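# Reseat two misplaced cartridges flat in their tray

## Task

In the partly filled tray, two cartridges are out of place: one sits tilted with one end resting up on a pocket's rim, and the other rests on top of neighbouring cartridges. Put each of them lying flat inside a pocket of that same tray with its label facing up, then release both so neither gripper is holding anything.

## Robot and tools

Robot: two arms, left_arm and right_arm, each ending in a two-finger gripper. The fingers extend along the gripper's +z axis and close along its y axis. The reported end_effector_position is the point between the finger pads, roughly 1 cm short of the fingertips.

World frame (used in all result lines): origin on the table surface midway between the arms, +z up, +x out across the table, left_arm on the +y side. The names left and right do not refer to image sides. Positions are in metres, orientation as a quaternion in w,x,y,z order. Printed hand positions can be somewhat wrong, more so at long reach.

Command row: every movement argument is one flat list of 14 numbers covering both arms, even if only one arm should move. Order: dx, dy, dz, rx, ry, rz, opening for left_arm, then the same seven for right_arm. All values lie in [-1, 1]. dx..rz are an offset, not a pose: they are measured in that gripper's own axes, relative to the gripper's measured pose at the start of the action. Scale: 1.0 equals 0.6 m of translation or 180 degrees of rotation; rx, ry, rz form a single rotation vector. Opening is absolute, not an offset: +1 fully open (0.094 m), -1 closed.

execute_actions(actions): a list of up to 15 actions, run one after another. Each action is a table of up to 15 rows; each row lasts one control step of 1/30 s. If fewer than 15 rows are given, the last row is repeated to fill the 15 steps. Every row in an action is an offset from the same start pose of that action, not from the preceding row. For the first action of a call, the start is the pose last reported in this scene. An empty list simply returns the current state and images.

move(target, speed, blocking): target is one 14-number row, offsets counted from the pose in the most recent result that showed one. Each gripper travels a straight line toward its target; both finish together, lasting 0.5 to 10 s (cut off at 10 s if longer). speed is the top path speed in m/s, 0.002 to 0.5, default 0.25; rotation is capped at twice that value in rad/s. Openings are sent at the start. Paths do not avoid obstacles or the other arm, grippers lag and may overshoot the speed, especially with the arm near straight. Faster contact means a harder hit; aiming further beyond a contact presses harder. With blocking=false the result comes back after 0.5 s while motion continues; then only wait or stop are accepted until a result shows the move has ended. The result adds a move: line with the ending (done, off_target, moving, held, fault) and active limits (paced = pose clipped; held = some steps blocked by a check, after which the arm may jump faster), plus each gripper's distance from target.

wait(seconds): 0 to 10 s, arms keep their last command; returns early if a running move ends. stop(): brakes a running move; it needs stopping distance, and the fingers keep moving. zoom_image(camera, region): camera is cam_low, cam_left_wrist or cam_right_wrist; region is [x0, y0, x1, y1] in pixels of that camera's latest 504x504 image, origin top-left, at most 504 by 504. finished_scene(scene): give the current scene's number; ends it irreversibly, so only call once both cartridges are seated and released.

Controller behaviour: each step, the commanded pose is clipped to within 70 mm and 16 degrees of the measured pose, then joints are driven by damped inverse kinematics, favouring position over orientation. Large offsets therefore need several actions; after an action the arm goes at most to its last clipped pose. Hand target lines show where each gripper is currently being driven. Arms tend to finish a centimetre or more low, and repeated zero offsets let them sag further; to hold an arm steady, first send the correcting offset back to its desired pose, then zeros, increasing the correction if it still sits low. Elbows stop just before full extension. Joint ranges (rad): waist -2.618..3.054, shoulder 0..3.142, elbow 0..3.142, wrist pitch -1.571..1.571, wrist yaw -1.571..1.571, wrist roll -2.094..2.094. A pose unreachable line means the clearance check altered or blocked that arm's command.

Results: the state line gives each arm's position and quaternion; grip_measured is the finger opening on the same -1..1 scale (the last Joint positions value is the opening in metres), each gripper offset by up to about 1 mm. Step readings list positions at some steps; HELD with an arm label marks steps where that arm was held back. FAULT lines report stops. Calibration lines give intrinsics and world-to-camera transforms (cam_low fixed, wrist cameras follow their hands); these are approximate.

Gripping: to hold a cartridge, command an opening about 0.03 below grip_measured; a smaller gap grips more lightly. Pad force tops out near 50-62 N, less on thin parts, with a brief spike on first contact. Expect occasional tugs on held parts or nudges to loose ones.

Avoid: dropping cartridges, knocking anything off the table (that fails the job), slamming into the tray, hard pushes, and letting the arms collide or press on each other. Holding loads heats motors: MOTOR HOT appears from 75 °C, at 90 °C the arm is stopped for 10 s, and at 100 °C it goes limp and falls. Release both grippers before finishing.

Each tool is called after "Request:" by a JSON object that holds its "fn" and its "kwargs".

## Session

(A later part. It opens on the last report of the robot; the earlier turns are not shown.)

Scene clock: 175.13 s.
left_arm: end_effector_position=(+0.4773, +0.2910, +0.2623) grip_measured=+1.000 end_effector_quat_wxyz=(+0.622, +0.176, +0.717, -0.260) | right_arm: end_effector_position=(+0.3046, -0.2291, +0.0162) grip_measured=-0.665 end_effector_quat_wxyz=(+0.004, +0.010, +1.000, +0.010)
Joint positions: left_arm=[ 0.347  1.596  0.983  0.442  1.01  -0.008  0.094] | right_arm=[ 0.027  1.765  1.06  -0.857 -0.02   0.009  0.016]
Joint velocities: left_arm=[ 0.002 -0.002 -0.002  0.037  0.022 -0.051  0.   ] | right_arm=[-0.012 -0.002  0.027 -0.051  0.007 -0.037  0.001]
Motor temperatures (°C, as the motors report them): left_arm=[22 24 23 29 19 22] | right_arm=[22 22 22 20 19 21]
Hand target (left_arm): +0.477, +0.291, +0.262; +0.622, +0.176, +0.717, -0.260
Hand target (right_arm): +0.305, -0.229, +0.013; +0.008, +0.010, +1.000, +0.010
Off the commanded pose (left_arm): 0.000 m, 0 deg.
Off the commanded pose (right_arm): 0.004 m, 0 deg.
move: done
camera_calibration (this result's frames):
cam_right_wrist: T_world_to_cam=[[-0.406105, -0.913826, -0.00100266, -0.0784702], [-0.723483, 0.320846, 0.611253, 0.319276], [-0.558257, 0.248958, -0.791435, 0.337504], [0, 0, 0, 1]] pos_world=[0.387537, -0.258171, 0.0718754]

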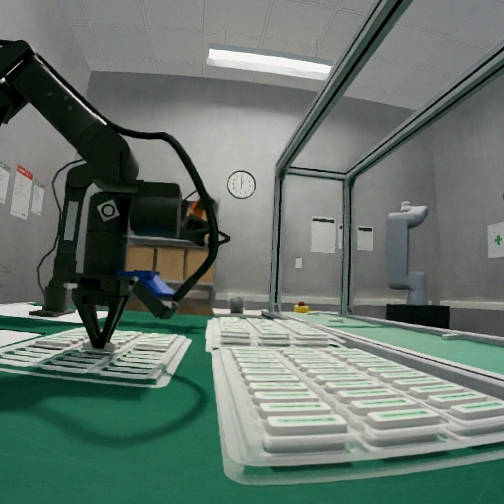

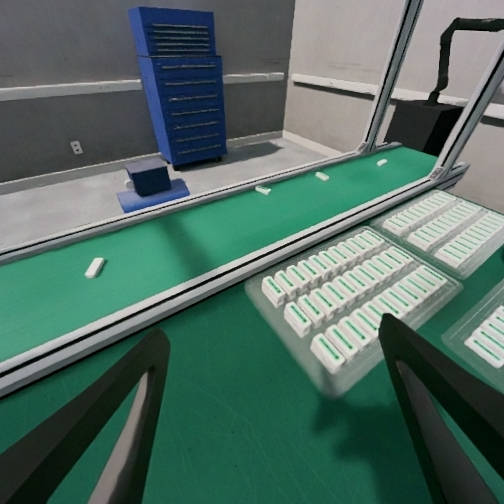

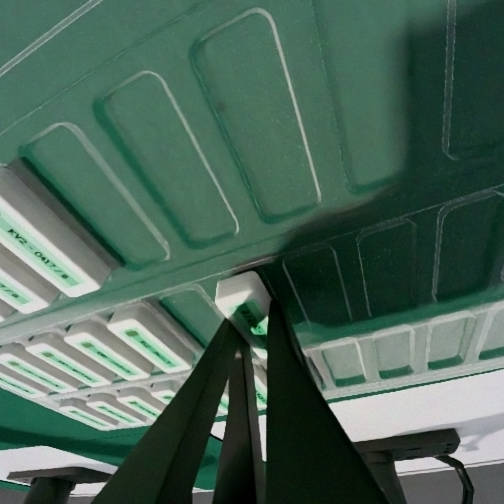

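Overshot ~3mm; also -y ~2mm.

Request:
{"fn": "move", "kwargs": {"target": [0,0,0,0,0,0,1,0.008,-0.008,0.002,0,0.002,0,-0.695], "speed": 0.015}}

Request:
{"fn": "zoom_image", "kwargs": {"camera": "cam_right_wrist", "region": [150, 210, 350, 370]}}

Scene clock: 180.13 s.
left_arm: end_effector_position=(+0.4773, +0.2910, +0.2623) grip_measured=+1.000 end_effector_quat_wxyz=(+0.622, +0.176, +0.717, -0.260) | right_arm: end_effector_position=(+0.3050, -0.2315, +0.0162) grip_measured=-0.665 end_effector_quat_wxyz=(+0.005, +0.011, +1.000, +0.010)
Joint positions: left_arm=[ 0.347  1.596  0.983  0.442  1.01  -0.008  0.094] | right_arm=[ 0.019  1.765  1.06  -0.856 -0.02   0.002  0.016]
Joint velocities: left_arm=[ 0.007 -0.007 -0.012 -0.007 -0.066 -0.007  0.   ] | right_arm=[-0.007 -0.017  0.007 -0.007  0.037 -0.11  -0.   ]
Motor temperatures (°C, as the motors report them): left_arm=[22 25 23 29 19 22] | right_arm=[22 22 21 20 19 21]
Hand target (left_arm): +0.477, +0.291, +0.262; +0.622, +0.176, +0.717, -0.260
Hand target (right_arm): +0.300, -0.234, +0.015; +0.001, +0.010, +1.000, +0.010
Off the commanded pose (left_arm): 0.000 m, 0 deg.
Off the commanded pose (right_arm): 0.006 m, 0 deg.
move: done
camera_calibration (this result's frames):
cam_right_wrist: T_world_to_cam=[[-0.40715, -0.91336, -0.00159692, -0.0800705], [-0.724131, 0.32173, 0.61002, 0.320739], [-0.556654, 0.249526, -0.792384, 0.337973], [0, 0, 0, 1]] pos_world=[0.387791, -0.260658, 0.0720191]

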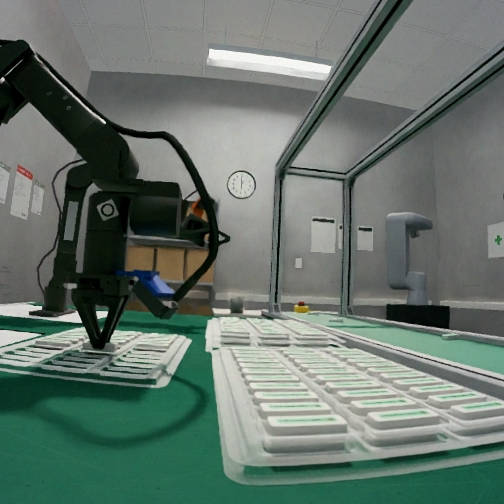

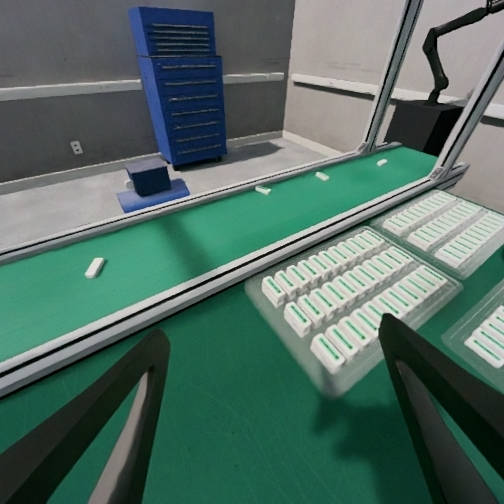

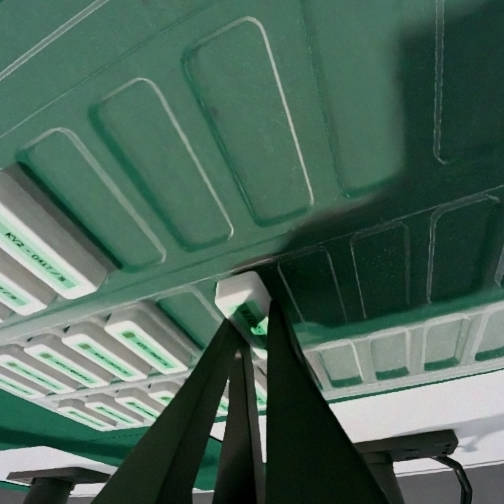

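Region (150, 210, 350, 370) of cam_right_wrist's 504x504 image, scaled by 2.520, with more detail than that image has; it fills the top 403 rows of this view, and the rest is white.

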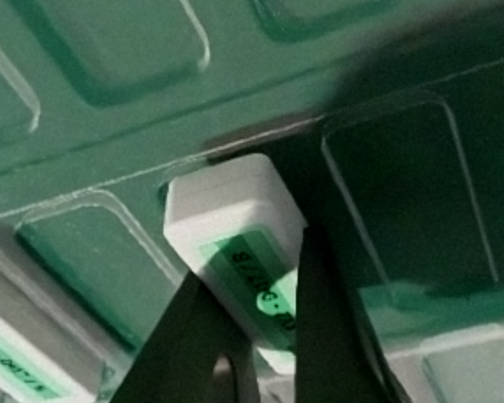

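Request:
{"fn": "move", "kwargs": {"target": [0,0,0,0,0,0,1,0.014,0,0,0,0.011,0,-0.695], "speed": 0.015}}

Request:
{"fn": "zoom_image", "kwargs": {"camera": "cam_right_wrist", "region": [150, 210, 350, 370]}}

Scene clock: 185.47 s.
left_arm: end_effector_position=(+0.4773, +0.2910, +0.2623) grip_measured=+1.000 end_effector_quat_wxyz=(+0.622, +0.176, +0.717, -0.260) | right_arm: end_effector_position=(+0.3000, -0.2314, +0.0162) grip_measured=-0.665 end_effector_quat_wxyz=(-0.005, +0.010, +1.000, +0.010)
Joint positions: left_arm=[ 0.347  1.596  0.983  0.442  1.01  -0.008  0.094] | right_arm=[ 0.019  1.765  1.06  -0.876 -0.02   0.002  0.016]
Joint velocities: left_arm=[ 0.002 -0.022 -0.017 -0.022  0.022  0.007  0.   ] | right_arm=[-0.007  0.012  0.002 -0.051 -0.007 -0.037  0.001]
Motor temperatures (°C, as the motors report them): left_arm=[22 25 23 29 19 22] | right_arm=[22 22 21 20 19 21]
Hand target (left_arm): +0.477, +0.291, +0.262; +0.622, +0.176, +0.717, -0.260
Hand target (right_arm): +0.297, -0.231, +0.016; -0.012, +0.010, +1.000, +0.010
Off the commanded pose (left_arm): 0.000 m, 0 deg.
Off the commanded pose (right_arm): 0.003 m, 1 deg.
move: done
camera_calibration (this result's frames):
cam_right_wrist: T_world_to_cam=[[-0.406406, -0.913671, 0.00626404, -0.0824507], [-0.711906, 0.320942, 0.624649, 0.31298], [-0.572734, 0.249402, -0.780881, 0.339763], [0, 0, 0, 1]] pos_world=[0.383898, -0.260519, 0.0703283]

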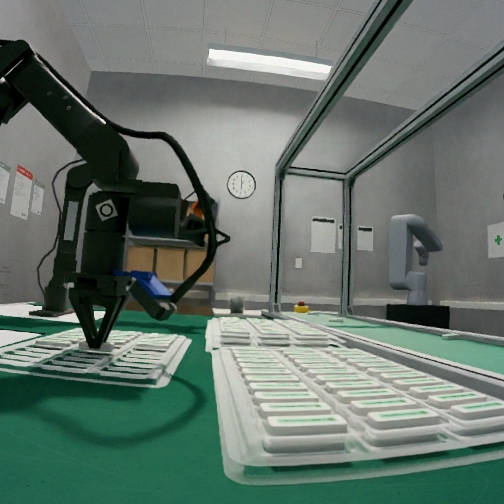

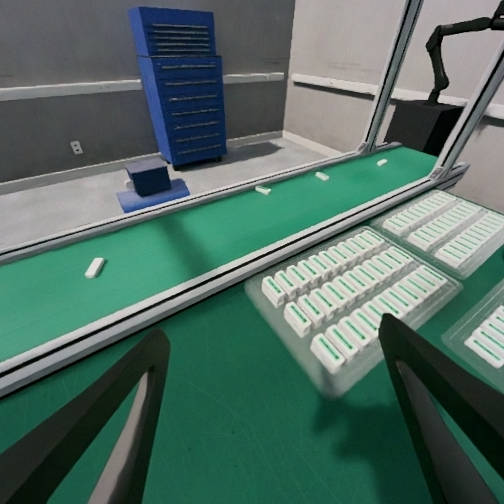

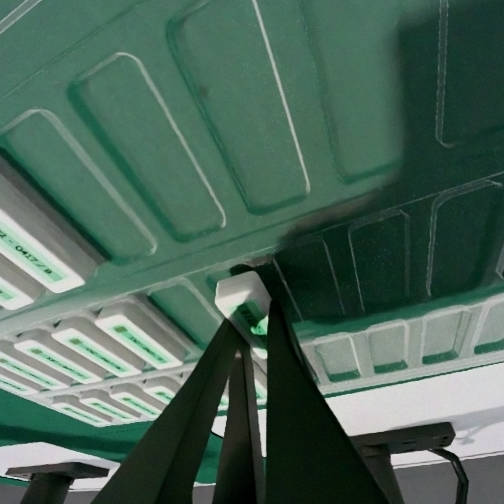

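Region (150, 210, 350, 370) of cam_right_wrist's 504x504 image, scaled by 2.520, with more detail than that image has; it fills the top 403 rows of this view, and the rest is white.

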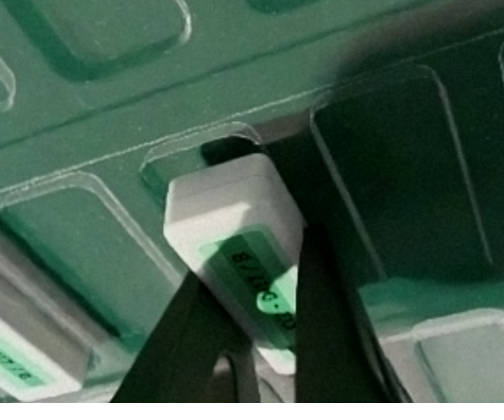

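Request:
{"fn": "execute_actions", "kwargs": {"actions": [[[0,0,0,0,0,0,1,0,0,0,0,0,0,-0.4]]]}}

Request:
{"fn": "zoom_image", "kwargs": {"camera": "cam_low", "region": [30, 290, 170, 380]}}

Request:
{"fn": "zoom_image", "kwargs": {"camera": "cam_right_wrist", "region": [150, 210, 350, 370]}}

Scene clock: 191.40 s.
left_arm: end_effector_position=(+0.4773, +0.2910, +0.2623) grip_measured=+1.000 end_effector_quat_wxyz=(+0.622, +0.176, +0.717, -0.260) | right_arm: end_effector_position=(+0.2998, -0.2314, +0.0162) grip_measured=-0.403 end_effector_quat_wxyz=(-0.005, +0.010, +1.000, +0.010)
Joint positions: left_arm=[ 0.347  1.596  0.983  0.442  1.01  -0.008  0.094] | right_arm=[ 0.019  1.765  1.06  -0.877 -0.02   0.002  0.028]
Joint velocities: left_arm=[ 0.007 -0.002 -0.012 -0.037  0.037  0.007  0.   ] | right_arm=[-0.002 -0.007  0.012 -0.022 -0.051  0.051  0.   ]
Motor temperatures (°C, as the motors report them): left_arm=[22 25 23 29 19 22] | right_arm=[22 22 22 20 19 21]
Hand target (left_arm): +0.477, +0.291, +0.262; +0.622, +0.176, +0.717, -0.260
Hand target (right_arm): +0.300, -0.231, +0.016; -0.005, +0.010, +1.000, +0.010
Off the commanded pose (left_arm): 0.000 m, 0 deg.
Off the commanded pose (right_arm): 0.000 m, 0 deg.
Step readings (end_effector_position):
0: left_arm (+0.4773, +0.2910, +0.2623) | right_arm (+0.2998, -0.2314, +0.0162)
1: left_arm (+0.4773, +0.2910, +0.2623) | right_arm (+0.2998, -0.2314, +0.0162)
2: left_arm (+0.4773, +0.2910, +0.2623) | right_arm (+0.2998, -0.2314, +0.0162)
4: left_arm (+0.4773, +0.2910, +0.2623) | right_arm (+0.2998, -0.2314, +0.0162)
8: left_arm (+0.4773, +0.2910, +0.2623) | right_arm (+0.2998, -0.2314, +0.0162)
15: end_effector_position above
camera_calibration (this result's frames):
cam_right_wrist: T_world_to_cam=[[-0.406401, -0.913671, 0.00656061, -0.0825307], [-0.711429, 0.320933, 0.625196, 0.312689], [-0.57333, 0.249413, -0.78044, 0.339829], [0, 0, 0, 1]] pos_world=[0.383749, -0.260516, 0.070266]

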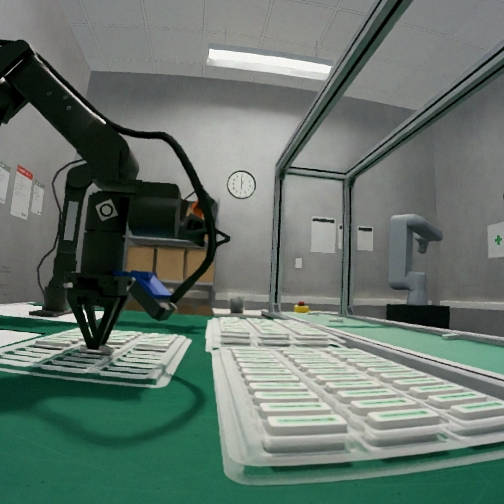

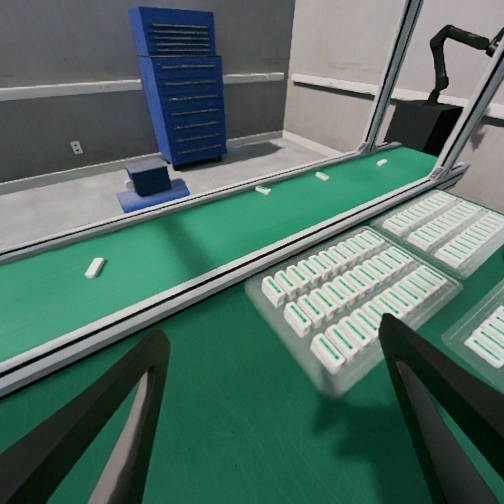

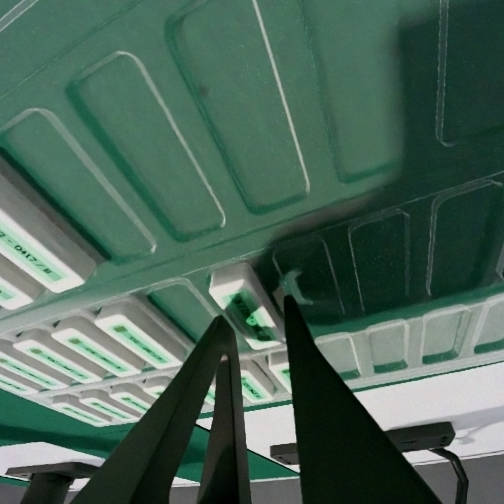

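Region (30, 290, 170, 380) of cam_low's 504x504 image, scaled by 3.600, with more detail than that image has; it fills the top 324 rows of this view, and the rest is white.

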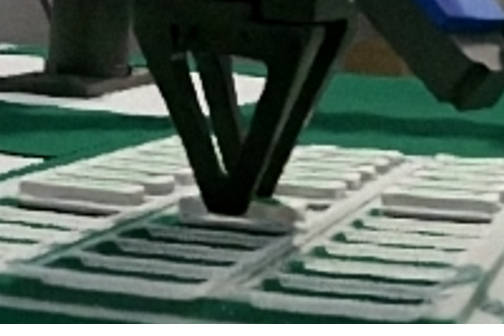

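Region (150, 210, 350, 370) of cam_right_wrist's 504x504 image, scaled by 2.520, with more detail than that image has; it fills the top 403 rows of this view, and the rest is white.

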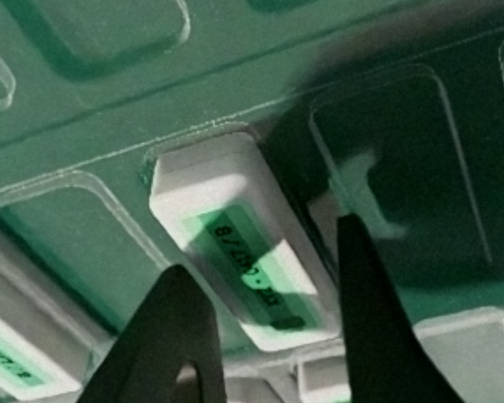

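Request:
{"fn": "move", "kwargs": {"target": [0,0,0,0,0,0,1,0,0,-0.07,0,0,0,-0.4], "speed": 0.1}}

Request:
{"fn": "zoom_image", "kwargs": {"camera": "cam_low", "region": [30, 310, 140, 370]}}

Scene clock: 196.80 s.
left_arm: end_effector_position=(+0.4773, +0.2910, +0.2623) grip_measured=+1.000 end_effector_quat_wxyz=(+0.622, +0.176, +0.717, -0.260) | right_arm: end_effector_position=(+0.2925, -0.2313, +0.0453) grip_measured=-0.403 end_effector_quat_wxyz=(-0.023, +0.011, +1.000, +0.010)
Joint positions: left_arm=[ 0.347  1.596  0.983  0.442  1.01  -0.008  0.094] | right_arm=[ 0.019  1.726  1.138 -1.029 -0.02   0.002  0.028]
Joint velocities: left_arm=[ 0.012 -0.007 -0.007  0.007 -0.022  0.066  0.   ] | right_arm=[ 0.002 -0.012  0.002 -0.007 -0.051  0.022 -0.001]
Motor temperatures (°C, as the motors report them): left_arm=[22 25 23 29 19 22] | right_arm=[22 22 22 20 19 21]
Hand target (left_arm): +0.477, +0.291, +0.262; +0.622, +0.176, +0.717, -0.260
Hand target (right_arm): +0.300, -0.232, +0.058; -0.005, +0.010, +1.000, +0.010
Off the commanded pose (left_arm): 0.000 m, 0 deg.
Off the commanded pose (right_arm): 0.015 m, 2 deg.
move: off_target (right_arm)
camera_calibration (this result's frames):
cam_right_wrist: T_world_to_cam=[[-0.405924, -0.913681, 0.0203439, -0.0863244], [-0.688806, 0.320497, 0.650252, 0.281423], [-0.600643, 0.24994, -0.759446, 0.36546], [0, 0, 0, 1]] pos_world=[0.378316, -0.260411, 0.0963078]

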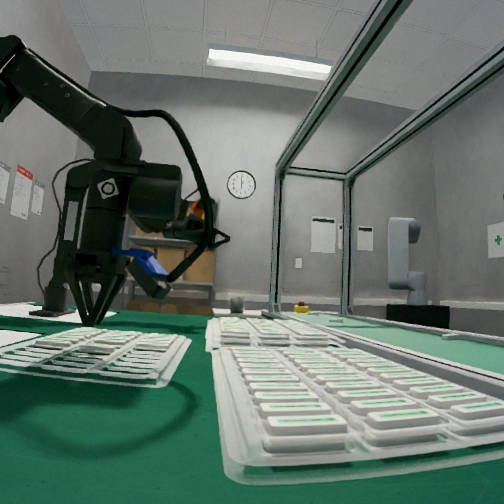

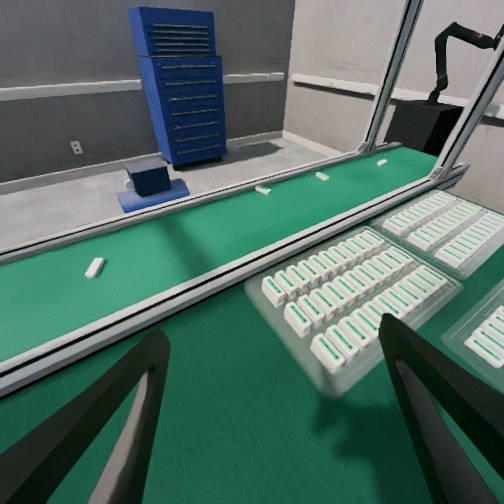

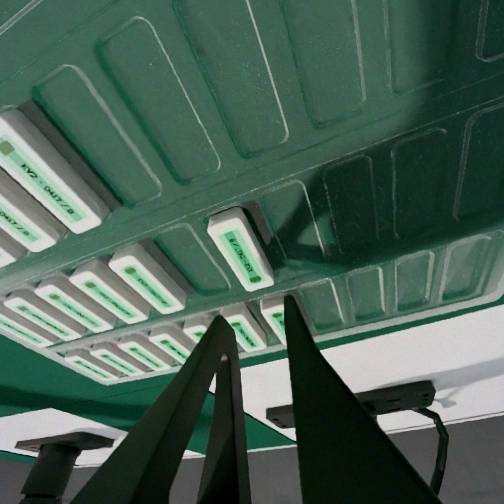

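Region (30, 310, 140, 370) of cam_low's 504x504 image, scaled by 4.582, with more detail than that image has; it fills the top 275 rows of this view, and the rest is white.

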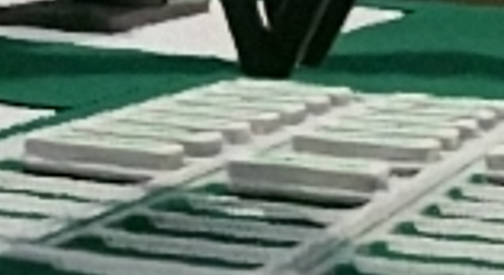

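Request:
{"fn": "finished_scene", "kwargs": {"scene": 1}}

The scene is finished: the task was done.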